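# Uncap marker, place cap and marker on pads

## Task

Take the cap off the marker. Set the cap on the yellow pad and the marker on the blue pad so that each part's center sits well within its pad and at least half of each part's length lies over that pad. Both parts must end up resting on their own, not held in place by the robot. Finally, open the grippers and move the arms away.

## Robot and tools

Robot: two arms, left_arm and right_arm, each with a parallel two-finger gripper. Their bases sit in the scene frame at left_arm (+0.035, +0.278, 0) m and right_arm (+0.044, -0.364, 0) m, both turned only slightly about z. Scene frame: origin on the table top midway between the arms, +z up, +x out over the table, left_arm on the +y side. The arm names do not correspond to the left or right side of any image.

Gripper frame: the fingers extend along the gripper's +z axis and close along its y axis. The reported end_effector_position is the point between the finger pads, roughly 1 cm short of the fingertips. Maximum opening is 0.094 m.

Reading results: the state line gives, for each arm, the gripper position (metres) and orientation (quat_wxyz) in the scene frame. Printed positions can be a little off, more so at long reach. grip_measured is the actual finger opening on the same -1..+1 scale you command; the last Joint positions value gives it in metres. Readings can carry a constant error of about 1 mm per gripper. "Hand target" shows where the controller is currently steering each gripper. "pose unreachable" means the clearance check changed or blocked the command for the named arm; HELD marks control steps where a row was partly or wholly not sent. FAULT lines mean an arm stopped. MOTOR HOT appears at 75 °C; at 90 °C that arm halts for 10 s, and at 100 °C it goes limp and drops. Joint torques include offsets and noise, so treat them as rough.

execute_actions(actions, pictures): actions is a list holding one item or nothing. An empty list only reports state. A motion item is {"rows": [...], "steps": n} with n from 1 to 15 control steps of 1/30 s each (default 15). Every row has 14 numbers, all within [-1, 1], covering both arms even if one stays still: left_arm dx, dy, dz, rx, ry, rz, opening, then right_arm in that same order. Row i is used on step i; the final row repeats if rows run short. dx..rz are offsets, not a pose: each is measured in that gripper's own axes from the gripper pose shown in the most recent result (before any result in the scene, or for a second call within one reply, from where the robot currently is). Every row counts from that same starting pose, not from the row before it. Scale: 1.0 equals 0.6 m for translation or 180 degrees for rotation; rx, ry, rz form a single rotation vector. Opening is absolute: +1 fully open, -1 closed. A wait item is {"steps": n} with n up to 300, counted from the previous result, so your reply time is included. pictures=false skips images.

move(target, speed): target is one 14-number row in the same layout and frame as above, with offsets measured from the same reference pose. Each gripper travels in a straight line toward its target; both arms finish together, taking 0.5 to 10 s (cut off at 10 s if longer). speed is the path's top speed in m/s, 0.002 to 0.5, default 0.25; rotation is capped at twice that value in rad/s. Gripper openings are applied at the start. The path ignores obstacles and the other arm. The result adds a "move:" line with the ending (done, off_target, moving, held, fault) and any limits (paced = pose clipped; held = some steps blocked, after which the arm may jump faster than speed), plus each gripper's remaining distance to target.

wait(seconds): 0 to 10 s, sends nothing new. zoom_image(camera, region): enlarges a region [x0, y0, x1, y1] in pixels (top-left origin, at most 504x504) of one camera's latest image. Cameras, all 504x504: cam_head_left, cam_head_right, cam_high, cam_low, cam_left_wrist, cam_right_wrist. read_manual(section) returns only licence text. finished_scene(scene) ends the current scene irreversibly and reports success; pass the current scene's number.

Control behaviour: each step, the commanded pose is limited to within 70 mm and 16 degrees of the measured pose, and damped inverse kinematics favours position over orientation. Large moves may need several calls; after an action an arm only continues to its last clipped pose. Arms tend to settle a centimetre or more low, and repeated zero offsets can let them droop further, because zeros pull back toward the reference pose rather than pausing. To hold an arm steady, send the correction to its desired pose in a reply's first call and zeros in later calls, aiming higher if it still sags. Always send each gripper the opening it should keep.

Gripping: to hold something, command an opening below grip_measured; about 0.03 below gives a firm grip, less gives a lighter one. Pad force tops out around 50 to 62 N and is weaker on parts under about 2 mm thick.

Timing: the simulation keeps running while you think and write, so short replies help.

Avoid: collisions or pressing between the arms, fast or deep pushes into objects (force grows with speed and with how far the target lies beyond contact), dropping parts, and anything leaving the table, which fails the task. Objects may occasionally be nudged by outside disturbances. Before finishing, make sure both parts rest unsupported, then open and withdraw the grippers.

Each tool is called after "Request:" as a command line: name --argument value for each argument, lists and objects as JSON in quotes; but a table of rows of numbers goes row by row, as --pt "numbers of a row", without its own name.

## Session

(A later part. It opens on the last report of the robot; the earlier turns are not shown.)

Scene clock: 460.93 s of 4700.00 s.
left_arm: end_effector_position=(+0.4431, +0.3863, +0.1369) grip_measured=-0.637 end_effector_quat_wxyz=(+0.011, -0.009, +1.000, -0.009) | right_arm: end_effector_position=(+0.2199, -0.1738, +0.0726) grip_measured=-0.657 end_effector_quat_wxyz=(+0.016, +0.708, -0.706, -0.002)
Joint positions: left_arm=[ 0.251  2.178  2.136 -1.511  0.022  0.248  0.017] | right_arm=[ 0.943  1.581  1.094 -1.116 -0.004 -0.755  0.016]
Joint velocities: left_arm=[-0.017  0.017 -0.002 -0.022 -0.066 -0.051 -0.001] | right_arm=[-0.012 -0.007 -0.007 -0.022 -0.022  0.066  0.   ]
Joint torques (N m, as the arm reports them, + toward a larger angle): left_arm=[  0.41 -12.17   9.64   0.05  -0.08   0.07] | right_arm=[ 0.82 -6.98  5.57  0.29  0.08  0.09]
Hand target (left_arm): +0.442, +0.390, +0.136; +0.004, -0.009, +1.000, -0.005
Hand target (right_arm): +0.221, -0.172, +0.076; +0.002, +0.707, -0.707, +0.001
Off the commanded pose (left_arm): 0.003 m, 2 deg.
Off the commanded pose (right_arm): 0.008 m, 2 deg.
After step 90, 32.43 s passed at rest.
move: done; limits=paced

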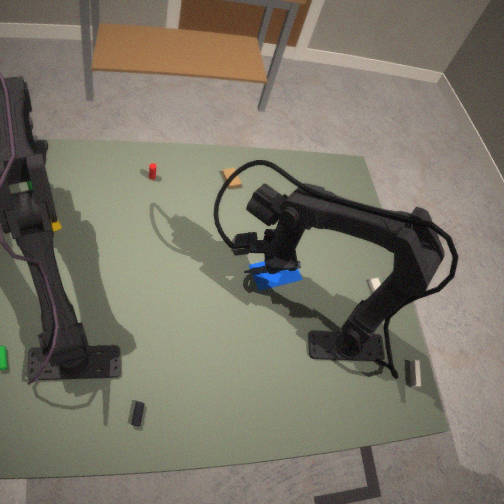

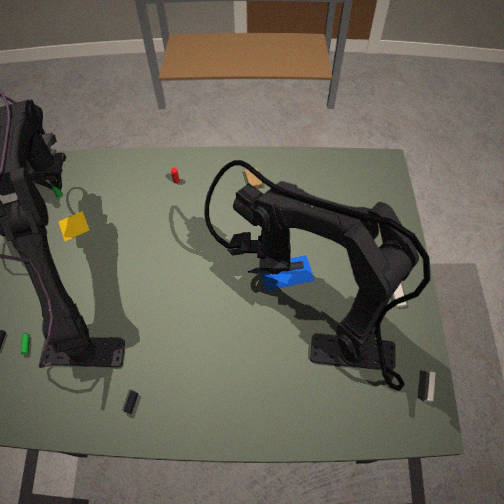

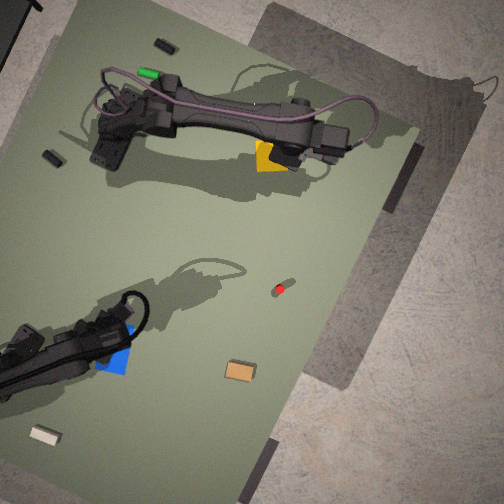

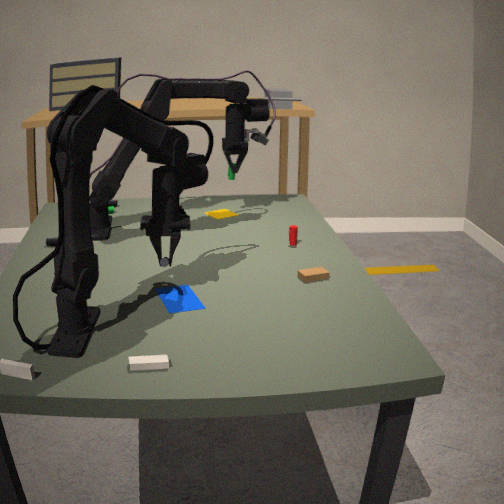

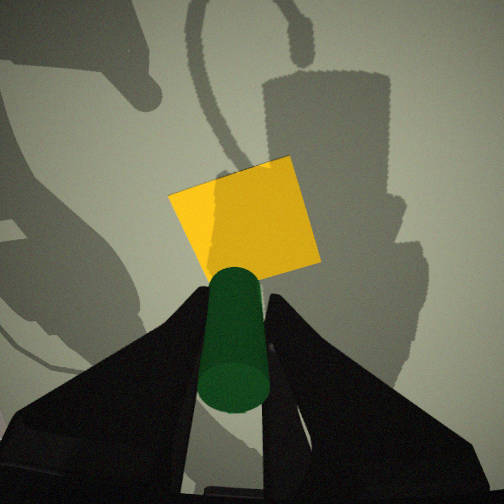

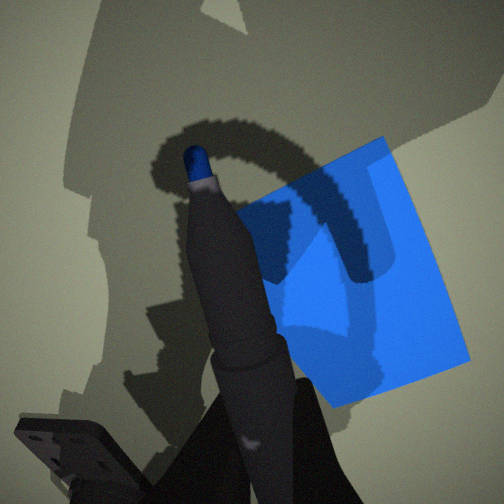

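Request:
move --target '[0,0,0.125,0,0,0,-1, -0.017,-0.075,0.05,0,0,0,-1]' --speed 0.15

Scene clock: 474.87 s of 4700.00 s.
left_arm: end_effector_position=(+0.4451, +0.3871, +0.0651) grip_measured=-0.637 end_effector_quat_wxyz=(+0.011, -0.009, +1.000, -0.008) | right_arm: end_effector_position=(+0.2523, -0.1720, +0.0360) grip_measured=-0.657 end_effector_quat_wxyz=(+0.038, +0.706, -0.707, -0.004)
Joint positions: left_arm=[ 0.251  2.171  1.839 -1.222  0.021  0.248  0.017] | right_arm=[ 0.864  1.756  1.132 -1.024 -0.004 -0.83   0.016]
Joint velocities: left_arm=[-0.002  0.012  0.012 -0.022  0.095  0.007  0.001] | right_arm=[ 0.002  0.002 -0.002 -0.007  0.022  0.007  0.001]
Joint torques (N m, as the arm reports them, + toward a larger angle): left_arm=[ -0.17 -14.32   5.6    0.41   0.01  -0.02] | right_arm=[-0.44 -6.36  8.86  0.15  0.02 -0.07]
Hand target (left_arm): +0.444, +0.386, +0.062; +0.011, -0.009, +1.000, -0.009
Hand target (right_arm): +0.264, -0.164, +0.043; +0.016, +0.708, -0.706, -0.002
Off the commanded pose (left_arm): 0.004 m, 0 deg.
Off the commanded pose (right_arm): 0.015 m, 3 deg.
After step 90, 9.80 s passed at rest.
move: off_target (right_arm)

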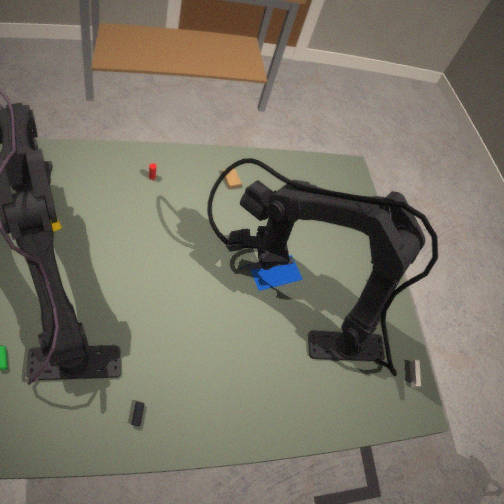

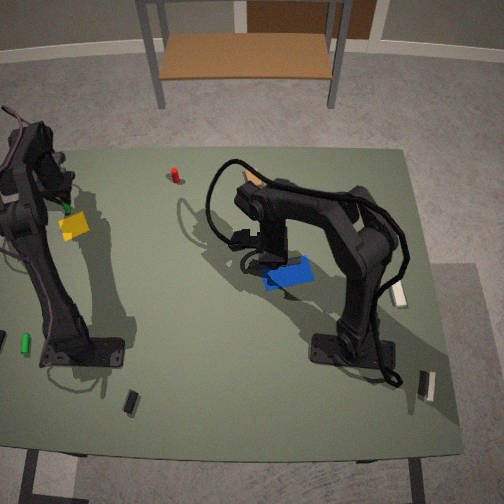

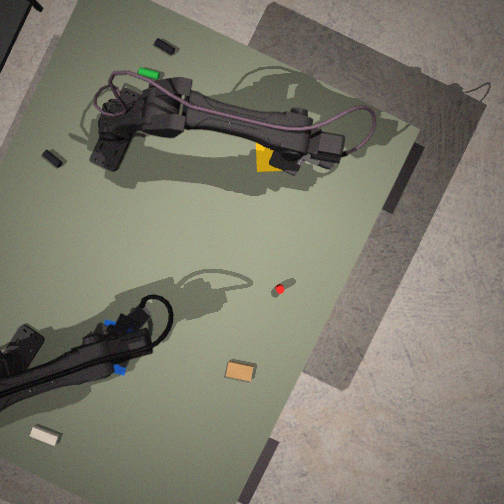

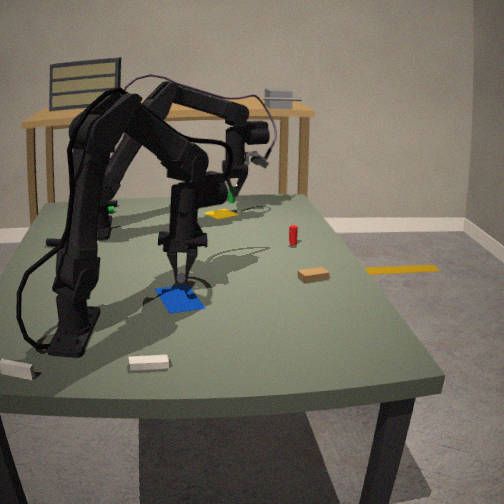

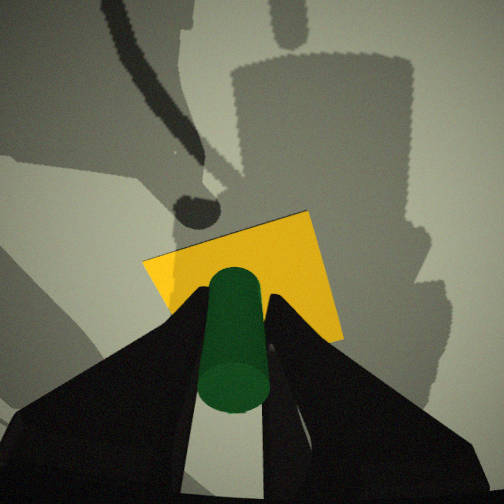

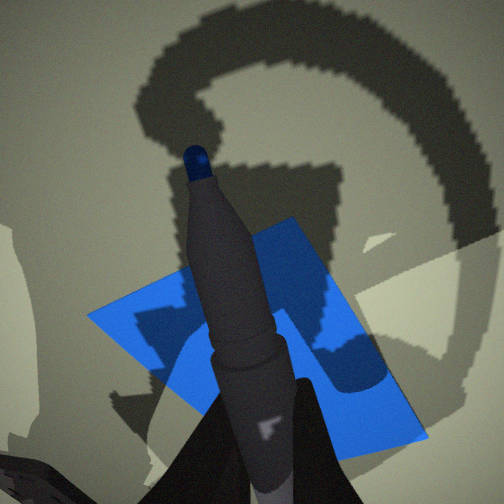

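Request:
move --target '[0,0,0.05,0,0,0,-1, -0.017,0,0.043,0,0,0,-1]' --speed 0.05

Request:
execute_actions --actions '[{"rows": [[0,0,0,0,0,0,0.2, 0,0,0,0,0,0,0.2]], "steps": 12}]'

Scene clock: 483.73 s of 4700.00 s.
left_arm: end_effector_position=(+0.4487, +0.3881, +0.0482) grip_measured=-0.637 end_effector_quat_wxyz=(+0.022, -0.009, +1.000, -0.005) | right_arm: end_effector_position=(+0.2531, -0.1703, +0.0252) grip_measured=-0.657 end_effector_quat_wxyz=(+0.041, +0.704, -0.709, +0.001)
Joint positions: left_arm=[ 0.251  2.171  1.771 -1.13   0.021  0.248  0.017] | right_arm=[ 0.872  1.783  1.118 -0.988  0.004 -0.818  0.016]
Joint velocities: left_arm=[-0.007 -0.012 -0.007  0.037 -0.022 -0.007 -0.001] | right_arm=[-0.007  0.007 -0.002 -0.007  0.007 -0.051 -0.   ]
Joint torques (N m, as the arm reports them, + toward a larger angle): left_arm=[ -0.1  -12.33   5.56   0.44   0.    -0.01] | right_arm=[ 1.62 -4.08  3.76  0.66 -0.07  0.1 ]
Hand target (left_arm): +0.445, +0.387, +0.035; +0.011, -0.009, +1.000, -0.008
Hand target (right_arm): +0.251, -0.164, +0.011; +0.039, +0.706, -0.707, -0.004
Off the commanded pose (left_arm): 0.013 m, 1 deg.
Off the commanded pose (right_arm): 0.017 m, 1 deg.
After step 90, 4.83 s passed at rest.
move: off_target (left_arm, right_arm)

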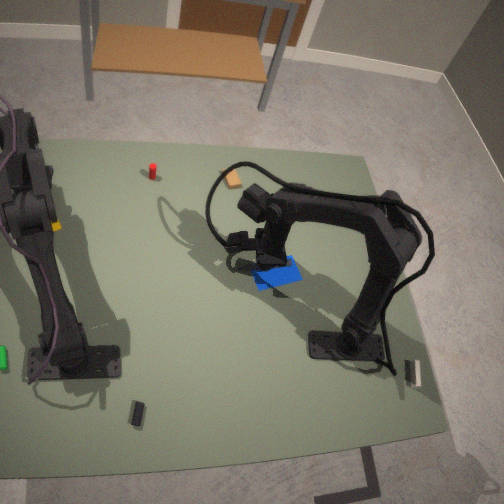

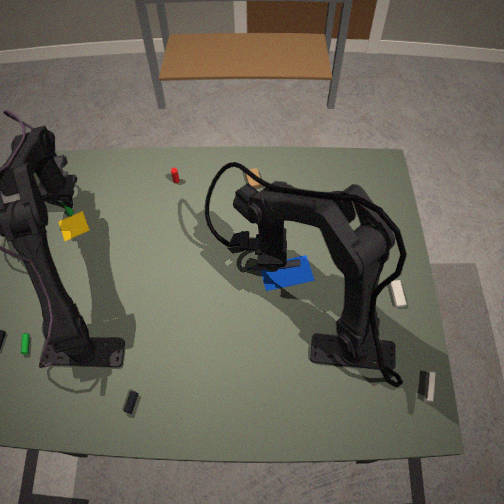

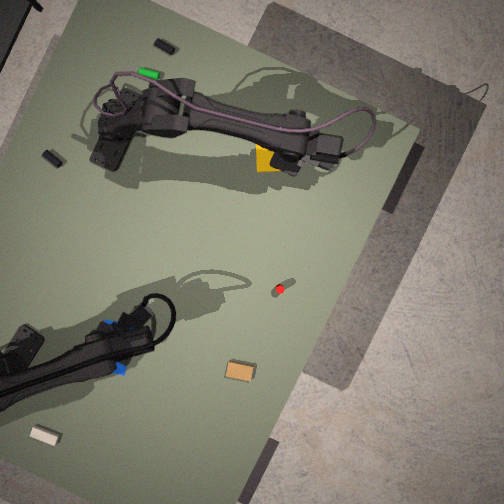

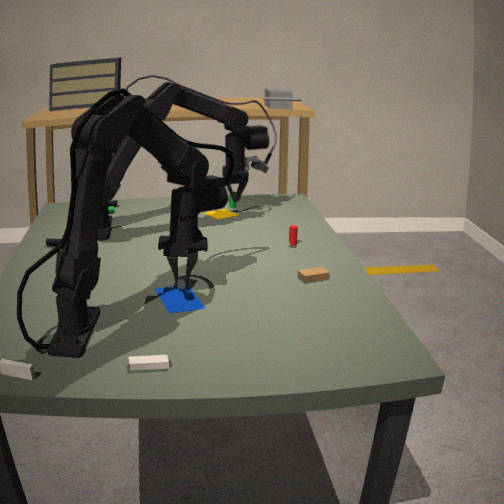

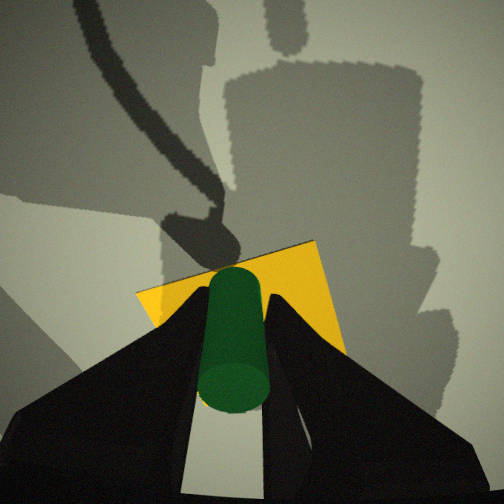

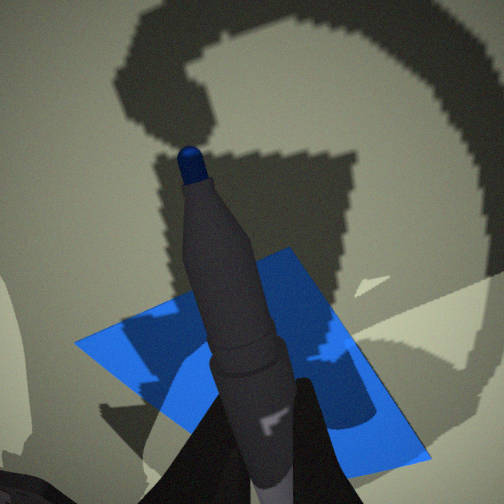

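Scene clock: 484.13 s of 4700.00 s.
left_arm: end_effector_position=(+0.4487, +0.3881, +0.0482) grip_measured=+0.198 end_effector_quat_wxyz=(+0.022, -0.009, +1.000, -0.005) | right_arm: end_effector_position=(+0.2528, -0.1707, +0.0247) grip_measured=+0.197 end_effector_quat_wxyz=(+0.042, +0.704, -0.709, +0.001)
Joint positions: left_arm=[ 0.251  2.171  1.771 -1.13   0.021  0.248  0.056] | right_arm=[ 0.872  1.785  1.118 -0.989  0.005 -0.818  0.056]
Joint velocities: left_arm=[-0.012 -0.012 -0.002 -0.007  0.051 -0.022 -0.002] | right_arm=[-0.012 -0.007 -0.012  0.051 -0.051  0.022 -0.001]
Joint torques (N m, as the arm reports them, + toward a larger angle): left_arm=[ -0.06 -13.99   7.36   0.3    0.    -0.01] | right_arm=[ 0.04 -6.64  5.92  0.   -0.01  0.  ]
Hand target (left_arm): +0.449, +0.388, +0.048; +0.022, -0.009, +1.000, -0.005
Hand target (right_arm): +0.253, -0.170, +0.025; +0.041, +0.704, -0.709, +0.001
Off the commanded pose (left_arm): 0.000 m, 0 deg.
Off the commanded pose (right_arm): 0.001 m, 0 deg.
Steps of this call (steps 1 to 12: all 12 steps of this action). Readings (end_effector_position):
1: left_arm (+0.4487, +0.3881, +0.0482) | right_arm (+0.2530, -0.1705, +0.0252)
2: left_arm (+0.4487, +0.3881, +0.0482) | right_arm (+0.2529, -0.1707, +0.0250)
4: left_arm (+0.4487, +0.3881, +0.0482) | right_arm (+0.2528, -0.1707, +0.0247)
8: left_arm (+0.4487, +0.3881, +0.0482) | right_arm (+0.2528, -0.1707, +0.0247)
12: the state above

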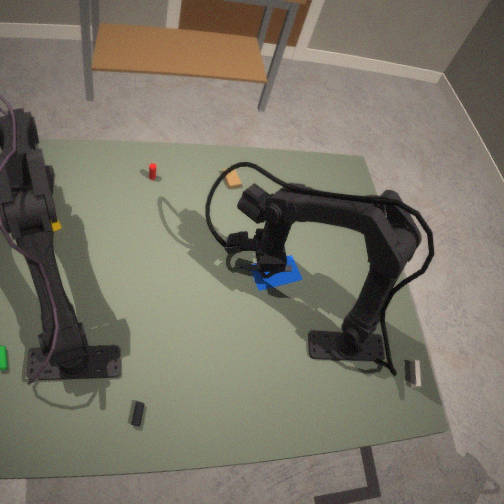

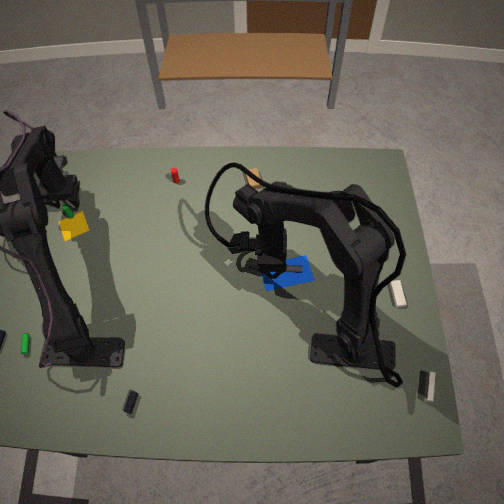

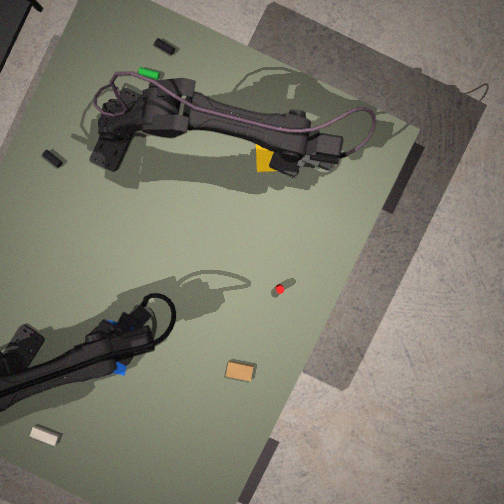

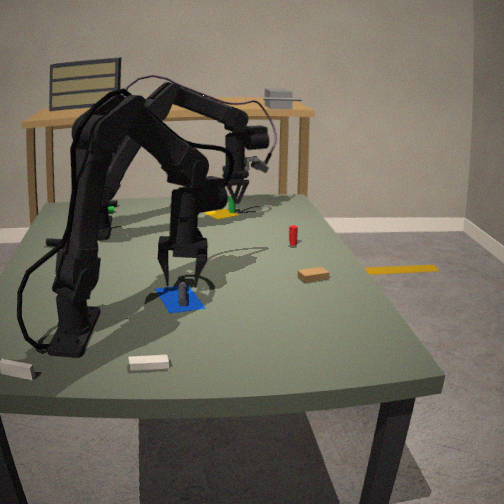

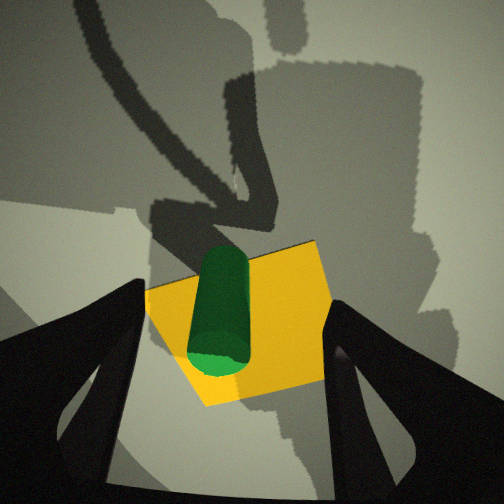

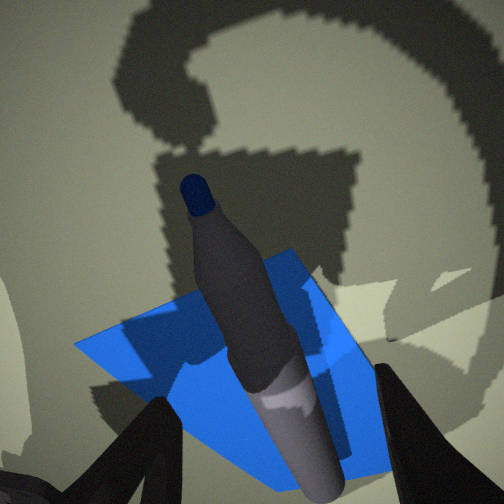

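Lift both arms away and check.

Request:
move --target '[0.1,0,-0.2,0,0,0,1, 0,-0.1,-0.2,0,0,0,1]'

Scene clock: 493.63 s of 4700.00 s.
left_arm: end_effector_position=(+0.3859, +0.3851, +0.1587) grip_measured=+0.999 end_effector_quat_wxyz=(+0.020, -0.009, +1.000, -0.005) | right_arm: end_effector_position=(+0.3145, -0.1636, +0.1345) grip_measured=+1.000 end_effector_quat_wxyz=(+0.050, +0.702, -0.710, -0.002)
Joint positions: left_arm=[ 0.289  1.915  1.833 -1.454  0.021  0.285  0.094] | right_arm=[ 0.765  1.917  1.735 -1.489  0.009 -0.919  0.094]
Joint velocities: left_arm=[ 0.012  0.002  0.012 -0.022 -0.007  0.022  0.001] | right_arm=[ 0.002 -0.007 -0.007  0.007  0.066 -0.022  0.   ]
Joint torques (N m, as the arm reports them, + toward a larger angle): left_arm=[  0.44 -11.75   9.11   0.09   0.02   0.06] | right_arm=[-0.28 -8.06  8.87 -0.17  0.07 -0.06]
Hand target (left_arm): +0.384, +0.387, +0.166; +0.023, -0.009, +1.000, -0.005
Hand target (right_arm): +0.318, -0.163, +0.142; +0.042, +0.704, -0.709, +0.001
Off the commanded pose (left_arm): 0.008 m, 0 deg.
Off the commanded pose (right_arm): 0.008 m, 1 deg.
After step 90, 5.17 s passed at rest.
move: done

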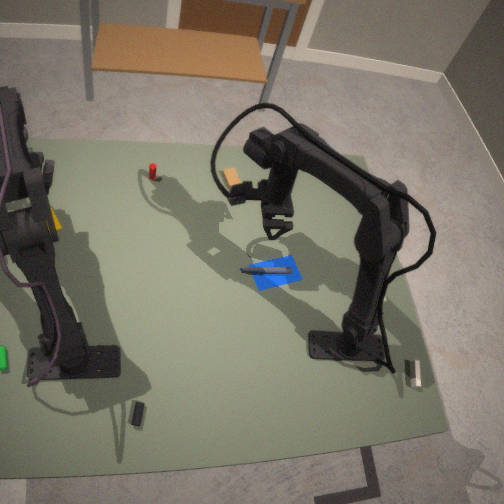

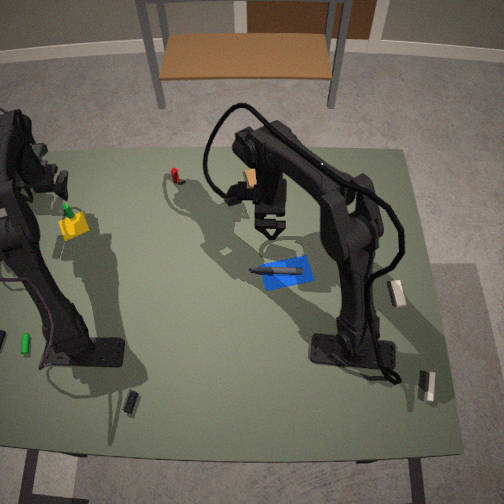

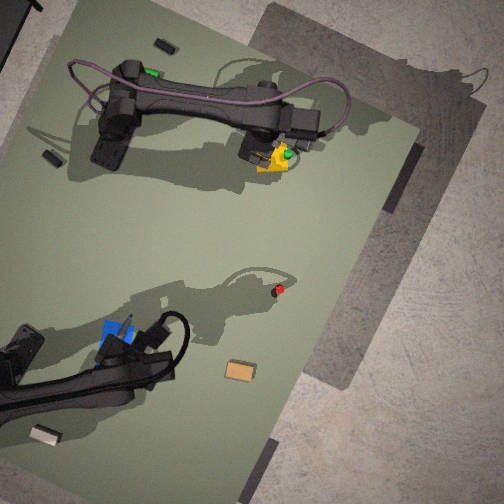

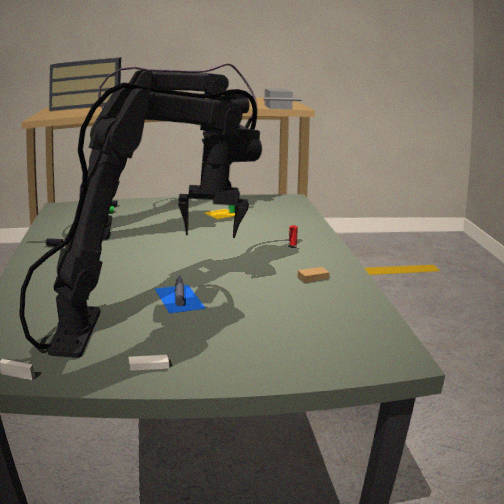

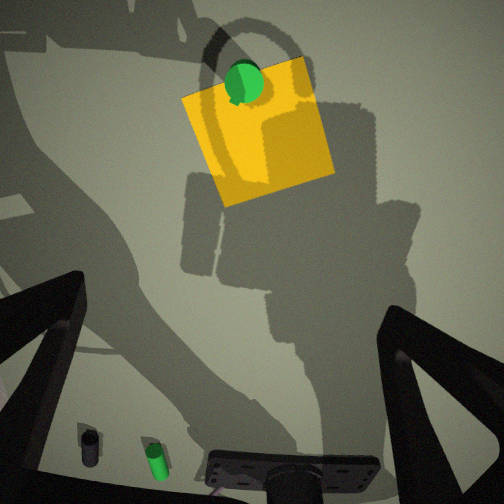

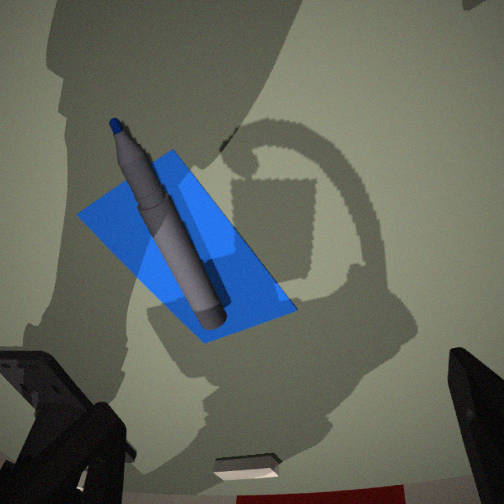

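Request:
move --target '[-0.105,0.005,0.19,0,0,0,0.2, 0,0,0,0,0,0,1]'

Request:
execute_actions --actions '[{"rows": [[0,0,0,0,0,0,-1, 0,0,0,0,0,0,1]], "steps": 12}]' --pictures false

Request:
move --target '[0.05,-0.013,-0.01,0,0,0,-1, 0,0,0,0,0,0,1]' --speed 0.05

Scene clock: 506.57 s of 4700.00 s.
left_arm: end_effector_position=(+0.4431, +0.3894, +0.0428) grip_measured=+0.202 end_effector_quat_wxyz=(+0.004, -0.009, +1.000, -0.010) | right_arm: end_effector_position=(+0.3142, -0.1638, +0.1345) grip_measured=+1.000 end_effector_quat_wxyz=(+0.050, +0.702, -0.710, -0.002)
Joint positions: left_arm=[ 0.258  2.192  1.785 -1.161  0.021  0.254  0.056] | right_arm=[ 0.765  1.917  1.735 -1.49   0.009 -0.919  0.094]
Joint velocities: left_arm=[ 0.002 -0.012 -0.002 -0.007 -0.037 -0.037 -0.   ] | right_arm=[-0.012 -0.002 -0.007 -0.022  0.037  0.007  0.   ]
Joint torques (N m, as the arm reports them, + toward a larger angle): left_arm=[ -0.6  -14.19   8.7    0.38   0.    -0.06] | right_arm=[ 0.05 -7.88  6.39 -0.03  0.02  0.  ]
Hand target (left_arm): +0.452, +0.390, +0.047; +0.020, -0.009, +1.000, -0.005
Hand target (right_arm): +0.314, -0.164, +0.134; +0.050, +0.702, -0.710, -0.002
Off the commanded pose (left_arm): 0.011 m, 2 deg.
Off the commanded pose (right_arm): 0.000 m, 0 deg.
After step 90, 8.83 s passed at rest.
move: off_target (left_arm)

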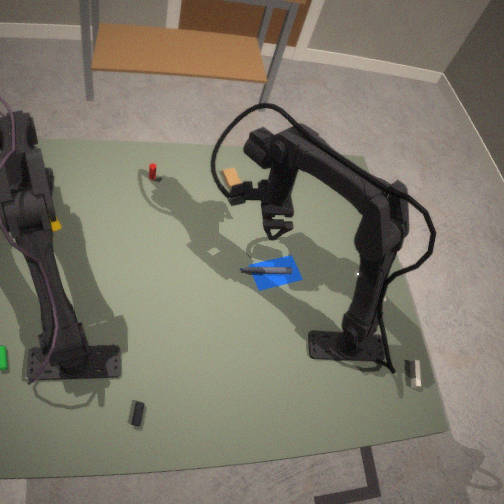

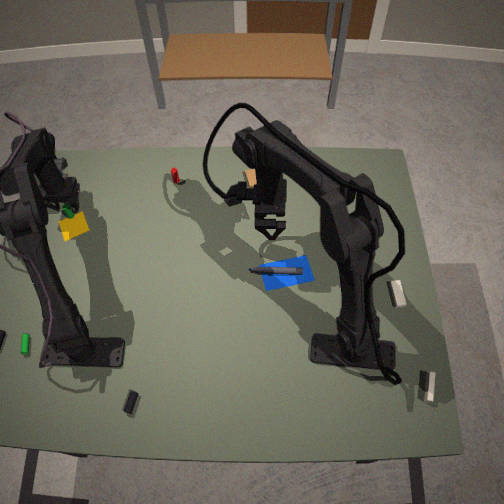

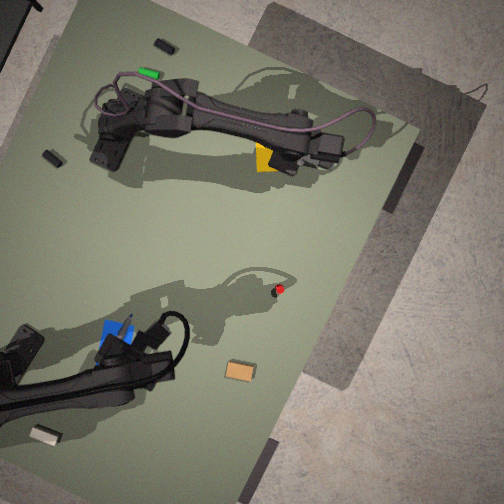

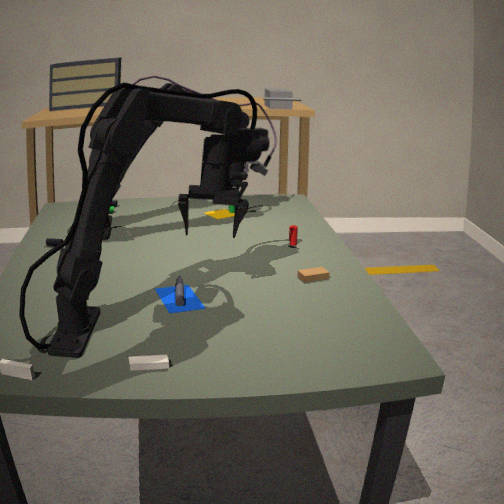

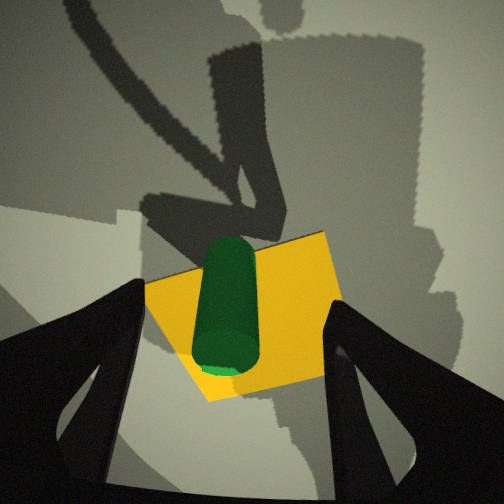

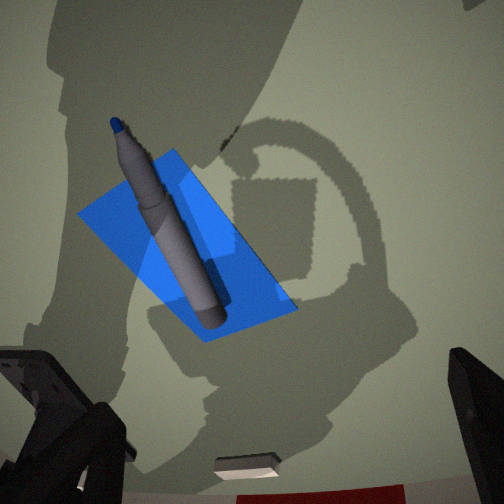

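Scene clock: 506.97 s of 4700.00 s.
left_arm: end_effector_position=(+0.4431, +0.3894, +0.0428) grip_measured=-0.636 end_effector_quat_wxyz=(+0.004, -0.009, +1.000, -0.010) | right_arm: end_effector_position=(+0.3142, -0.1638, +0.1345) grip_measured=+1.000 end_effector_quat_wxyz=(+0.050, +0.702, -0.710, -0.002)
Joint positions: left_arm=[ 0.258  2.192  1.785 -1.161  0.021  0.254  0.017] | right_arm=[ 0.765  1.917  1.735 -1.49   0.009 -0.919  0.094]
Joint velocities: left_arm=[-0.007  0.002 -0.002 -0.037 -0.007  0.007 -0.001] | right_arm=[ 0.017 -0.002 -0.012 -0.022  0.007  0.022  0.   ]
Joint torques (N m, as the arm reports them, + toward a larger angle): left_arm=[ -0.07 -14.1    7.29   0.22   0.    -0.01] | right_arm=[ 0.11 -7.88  6.35 -0.04  0.01  0.  ]
Hand target (left_arm): +0.443, +0.389, +0.043; +0.004, -0.009, +1.000, -0.010
Hand target (right_arm): +0.314, -0.164, +0.134; +0.050, +0.702, -0.710, -0.002
Off the commanded pose (left_arm): 0.000 m, 0 deg.
Off the commanded pose (right_arm): 0.000 m, 0 deg.
Steps of this call (steps 1 to 12: all 12 steps of this action). Readings (end_effector_position):
1: left_arm (+0.4431, +0.3894, +0.0428) | right_arm (+0.3142, -0.1638, +0.1345)
2: left_arm (+0.4431, +0.3894, +0.0428) | right_arm (+0.3142, -0.1638, +0.1345)
4: left_arm (+0.4431, +0.3894, +0.0428) | right_arm (+0.3142, -0.1638, +0.1345)
8: left_arm (+0.4431, +0.3894, +0.0428) | right_arm (+0.3142, -0.1638, +0.1345)
12: the state above

Scene clock: 508.10 s of 4700.00 s.
left_arm: end_effector_position=(+0.4141, +0.3813, +0.0474) grip_measured=-0.636 end_effector_quat_wxyz=(-0.004, -0.009, +1.000, -0.012) | right_arm: end_effector_position=(+0.3142, -0.1638, +0.1345) grip_measured=+1.000 end_effector_quat_wxyz=(+0.050, +0.702, -0.710, -0.002)
Joint positions: left_arm=[ 0.258  2.084  1.632 -1.132  0.021  0.254  0.017] | right_arm=[ 0.765  1.917  1.735 -1.49   0.009 -0.919  0.094]
Joint velocities: left_arm=[-0.002  0.022 -0.007  0.095 -0.051 -0.037 -0.002] | right_arm=[ 0.002  0.012 -0.007 -0.081 -0.037 -0.007  0.   ]
Joint torques (N m, as the arm reports them, + toward a larger angle): left_arm=[ -0.03 -14.67   5.12   0.34   0.     0.  ] | right_arm=[ 0.1  -7.89  6.37 -0.04  0.01  0.01]
Hand target (left_arm): +0.413, +0.381, +0.049; +0.004, -0.009, +1.000, -0.010
Hand target (right_arm): +0.314, -0.164, +0.134; +0.050, +0.702, -0.710, -0.002
Off the commanded pose (left_arm): 0.002 m, 1 deg.
Off the commanded pose (right_arm): 0.000 m, 0 deg.
move: done

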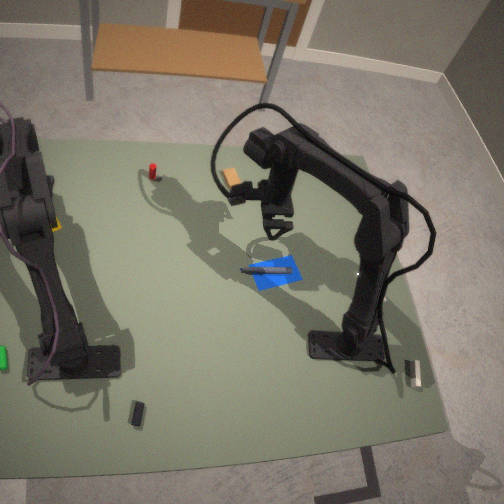

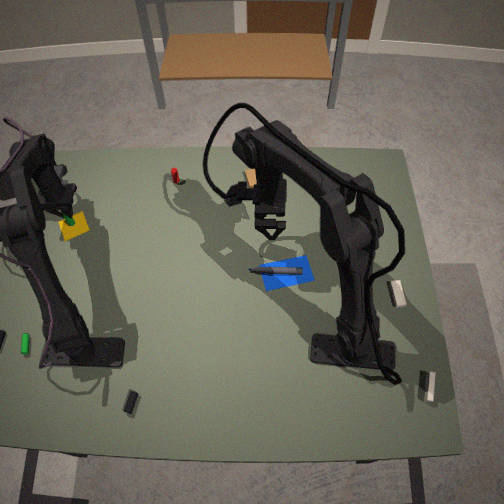

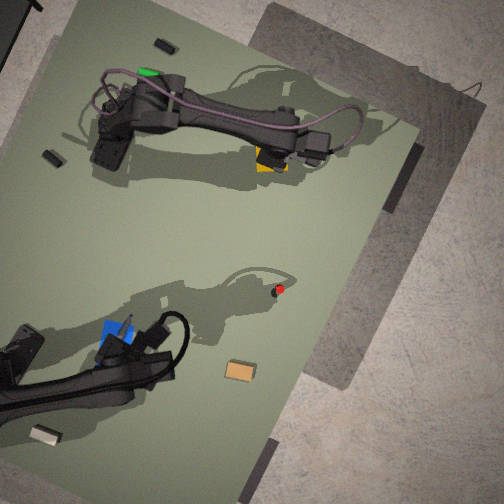

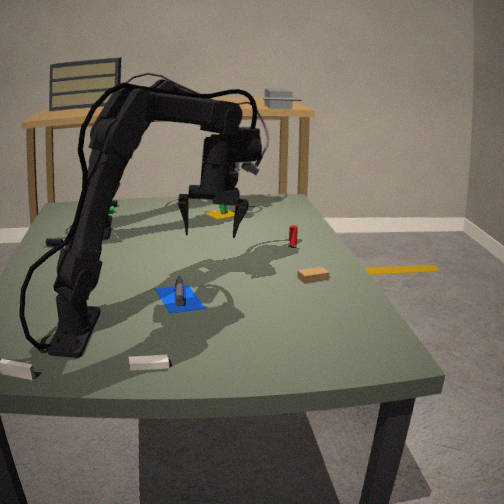

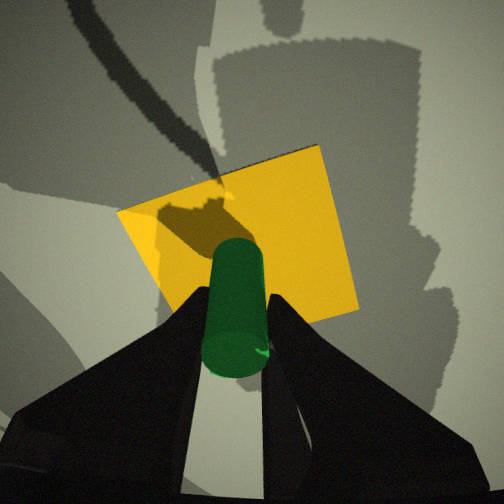

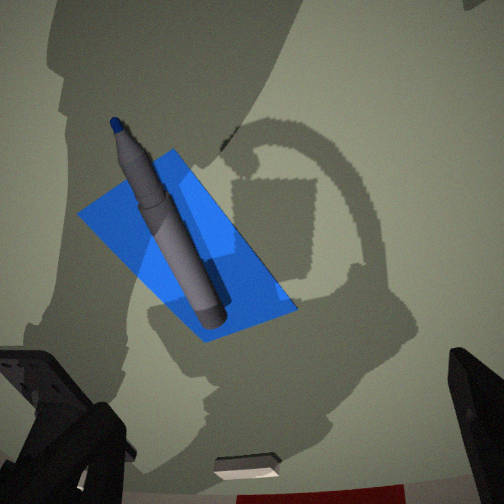

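Request:
move --target '[0,0,0.01,0,0,0,-1, 0,0,0,0,0,0,1]' --speed 0.03

Request:
execute_actions --actions '[{"rows": [[0,0,0,0,0,0,0.2, 0,0,0,0,0,0,1]], "steps": 12}]' --pictures false

Request:
move --target '[0.05,0,-0.22,0,0,0,1, 0,0,0,0,0,0,1]'

Scene clock: 514.10 s of 4700.00 s.
left_arm: end_effector_position=(+0.4155, +0.3817, +0.0474) grip_measured=-0.636 end_effector_quat_wxyz=(-0.001, -0.009, +1.000, -0.011) | right_arm: end_effector_position=(+0.3142, -0.1638, +0.1345) grip_measured=+1.000 end_effector_quat_wxyz=(+0.050, +0.702, -0.710, -0.002)
Joint positions: left_arm=[ 0.258  2.084  1.632 -1.126  0.021  0.254  0.017] | right_arm=[ 0.765  1.917  1.735 -1.49   0.009 -0.919  0.094]
Joint velocities: left_arm=[-0.017  0.007 -0.002 -0.007 -0.051 -0.095 -0.   ] | right_arm=[ 0.002 -0.022  0.002 -0.037  0.007 -0.051  0.   ]
Joint torques (N m, as the arm reports them, + toward a larger angle): left_arm=[ -0.07 -12.58   5.7    0.36   0.    -0.01] | right_arm=[ 0.05 -7.92  6.35 -0.04  0.01  0.01]
Hand target (left_arm): +0.414, +0.381, +0.041; -0.004, -0.009, +1.000, -0.012
Hand target (right_arm): +0.314, -0.164, +0.134; +0.050, +0.702, -0.710, -0.002
Off the commanded pose (left_arm): 0.006 m, 0 deg.
Off the commanded pose (right_arm): 0.000 m, 0 deg.
After step 90, 2.30 s passed at rest.
move: done

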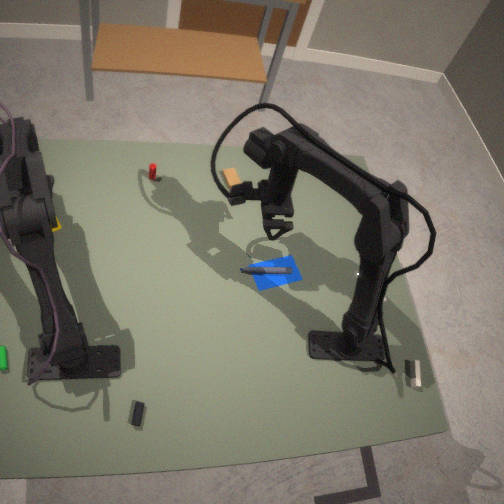

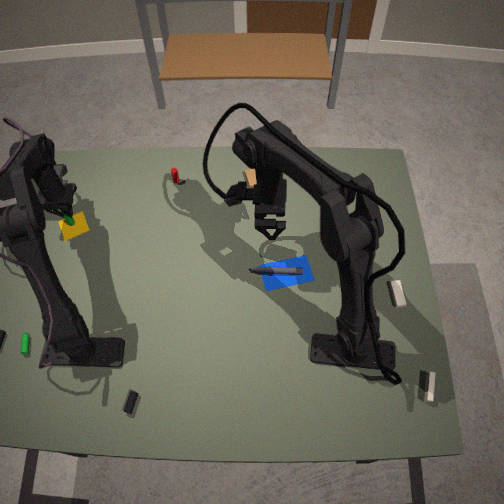

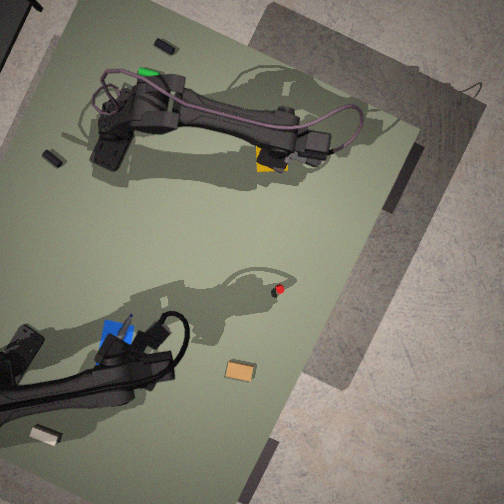

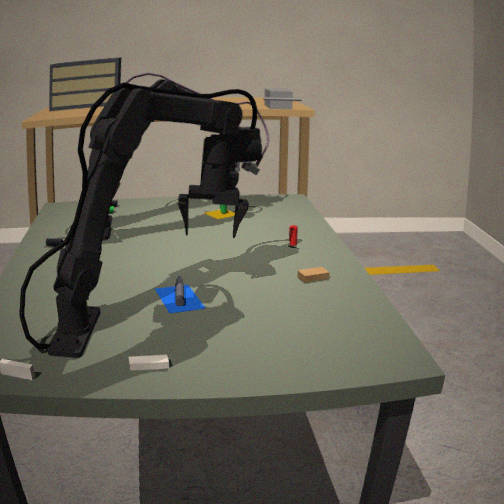

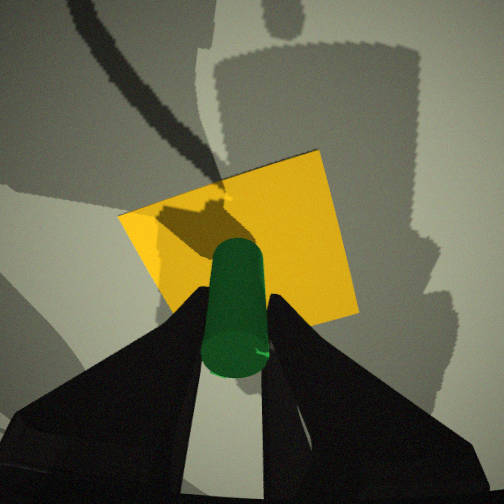

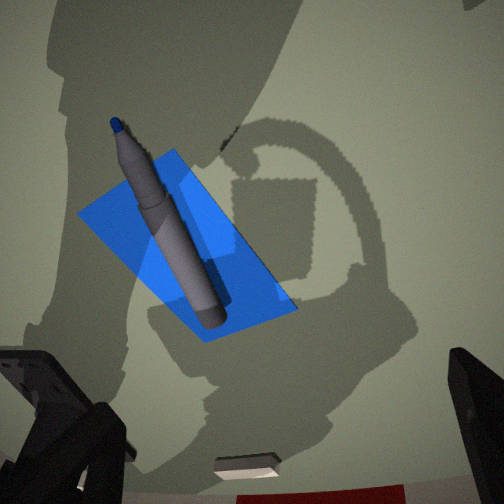

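Scene clock: 514.50 s of 4700.00 s.
left_arm: end_effector_position=(+0.4155, +0.3817, +0.0474) grip_measured=+0.198 end_effector_quat_wxyz=(-0.001, -0.009, +1.000, -0.011) | right_arm: end_effector_position=(+0.3142, -0.1638, +0.1345) grip_measured=+1.000 end_effector_quat_wxyz=(+0.050, +0.702, -0.710, -0.002)
Joint positions: left_arm=[ 0.258  2.084  1.632 -1.126  0.021  0.254  0.056] | right_arm=[ 0.765  1.917  1.735 -1.49   0.009 -0.919  0.094]
Joint velocities: left_arm=[ 0.022 -0.002  0.017 -0.051 -0.007 -0.037 -0.001] | right_arm=[ 0.007  0.007  0.007  0.037  0.022 -0.037  0.   ]
Joint torques (N m, as the arm reports them, + toward a larger angle): left_arm=[ -0.07 -13.01   7.21   0.2    0.     0.  ] | right_arm=[ 0.09 -7.88  6.38 -0.03  0.02  0.  ]
Hand target (left_arm): +0.416, +0.382, +0.047; -0.001, -0.009, +1.000, -0.011
Hand target (right_arm): +0.314, -0.164, +0.134; +0.050, +0.702, -0.710, -0.002
Off the commanded pose (left_arm): 0.000 m, 0 deg.
Off the commanded pose (right_arm): 0.000 m, 0 deg.
Steps of this call (steps 1 to 12: all 12 steps of this action). Readings (end_effector_position):
1: left_arm (+0.4155, +0.3817, +0.0474) | right_arm (+0.3142, -0.1638, +0.1345)
2: left_arm (+0.4155, +0.3817, +0.0474) | right_arm (+0.3142, -0.1638, +0.1345)
4: left_arm (+0.4155, +0.3817, +0.0474) | right_arm (+0.3142, -0.1638, +0.1345)
8: left_arm (+0.4155, +0.3817, +0.0474) | right_arm (+0.3142, -0.1638, +0.1345)
12: the state above

Scene clock: 515.97 s of 4700.00 s.
left_arm: end_effector_position=(+0.3901, +0.3807, +0.1736) grip_measured=+0.999 end_effector_quat_wxyz=(+0.013, -0.009, +1.000, -0.007) | right_arm: end_effector_position=(+0.3142, -0.1638, +0.1345) grip_measured=+1.000 end_effector_quat_wxyz=(+0.050, +0.702, -0.710, -0.002)
Joint positions: left_arm=[ 0.274  1.957  1.952 -1.546  0.021  0.271  0.094] | right_arm=[ 0.765  1.917  1.735 -1.49   0.009 -0.919  0.094]
Joint velocities: left_arm=[ 0.007  0.002  0.002  0.051 -0.007  0.037  0.   ] | right_arm=[-0.002  0.002 -0.007 -0.022  0.051  0.022  0.   ]
Joint torques (N m, as the arm reports them, + toward a larger angle): left_arm=[  0.51 -12.12   8.42   0.06   0.     0.06] | right_arm=[ 0.04 -7.87  6.33 -0.03  0.    0.01]
Hand target (left_arm): +0.387, +0.382, +0.179; +0.012, -0.009, +1.000, -0.007
Hand target (right_arm): +0.314, -0.164, +0.134; +0.050, +0.702, -0.710, -0.002
Off the commanded pose (left_arm): 0.008 m, 2 deg.
Off the commanded pose (right_arm): 0.000 m, 0 deg.
joint sent to its limit (left arm) — the command would take joint 4 (wrist pitch) past its lower limit, so that joint was sent only as far as its limit.
move: done

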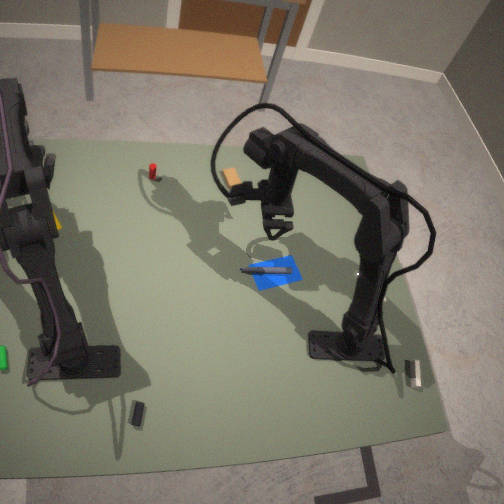

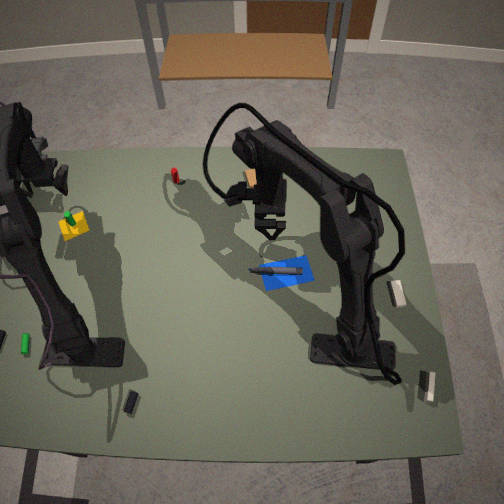

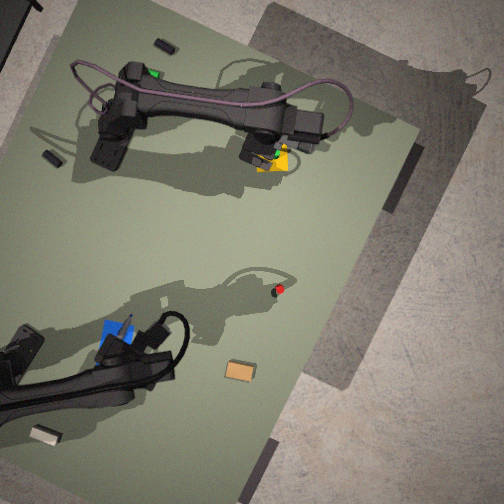

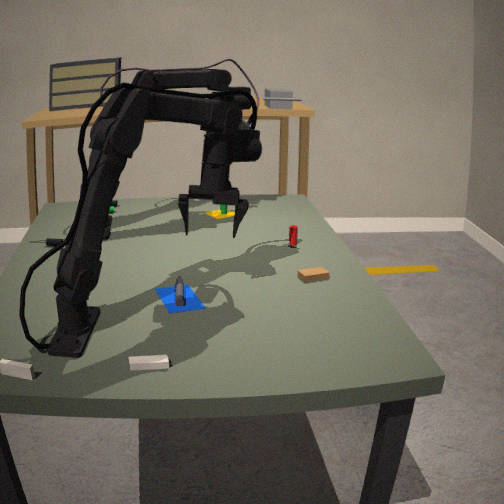

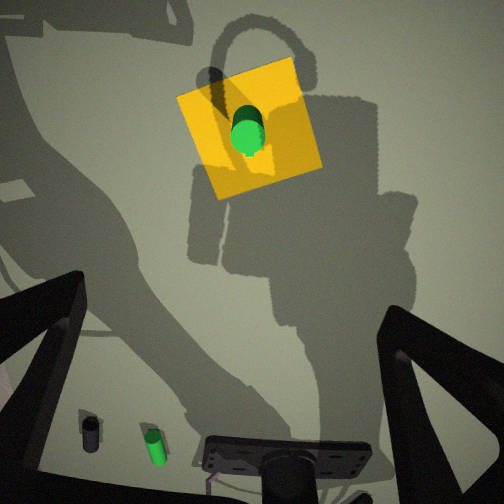

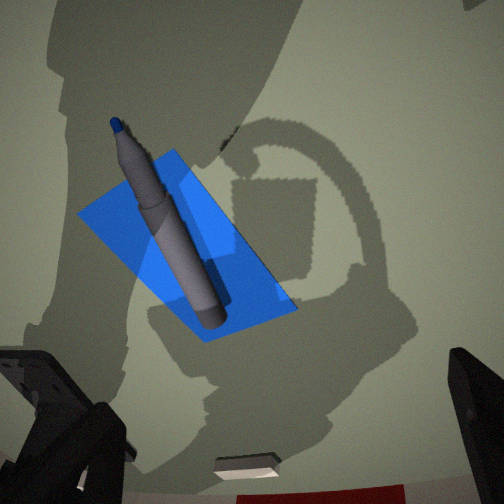

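Request:
finished_scene --scene 1

The scene is finished: the task was done.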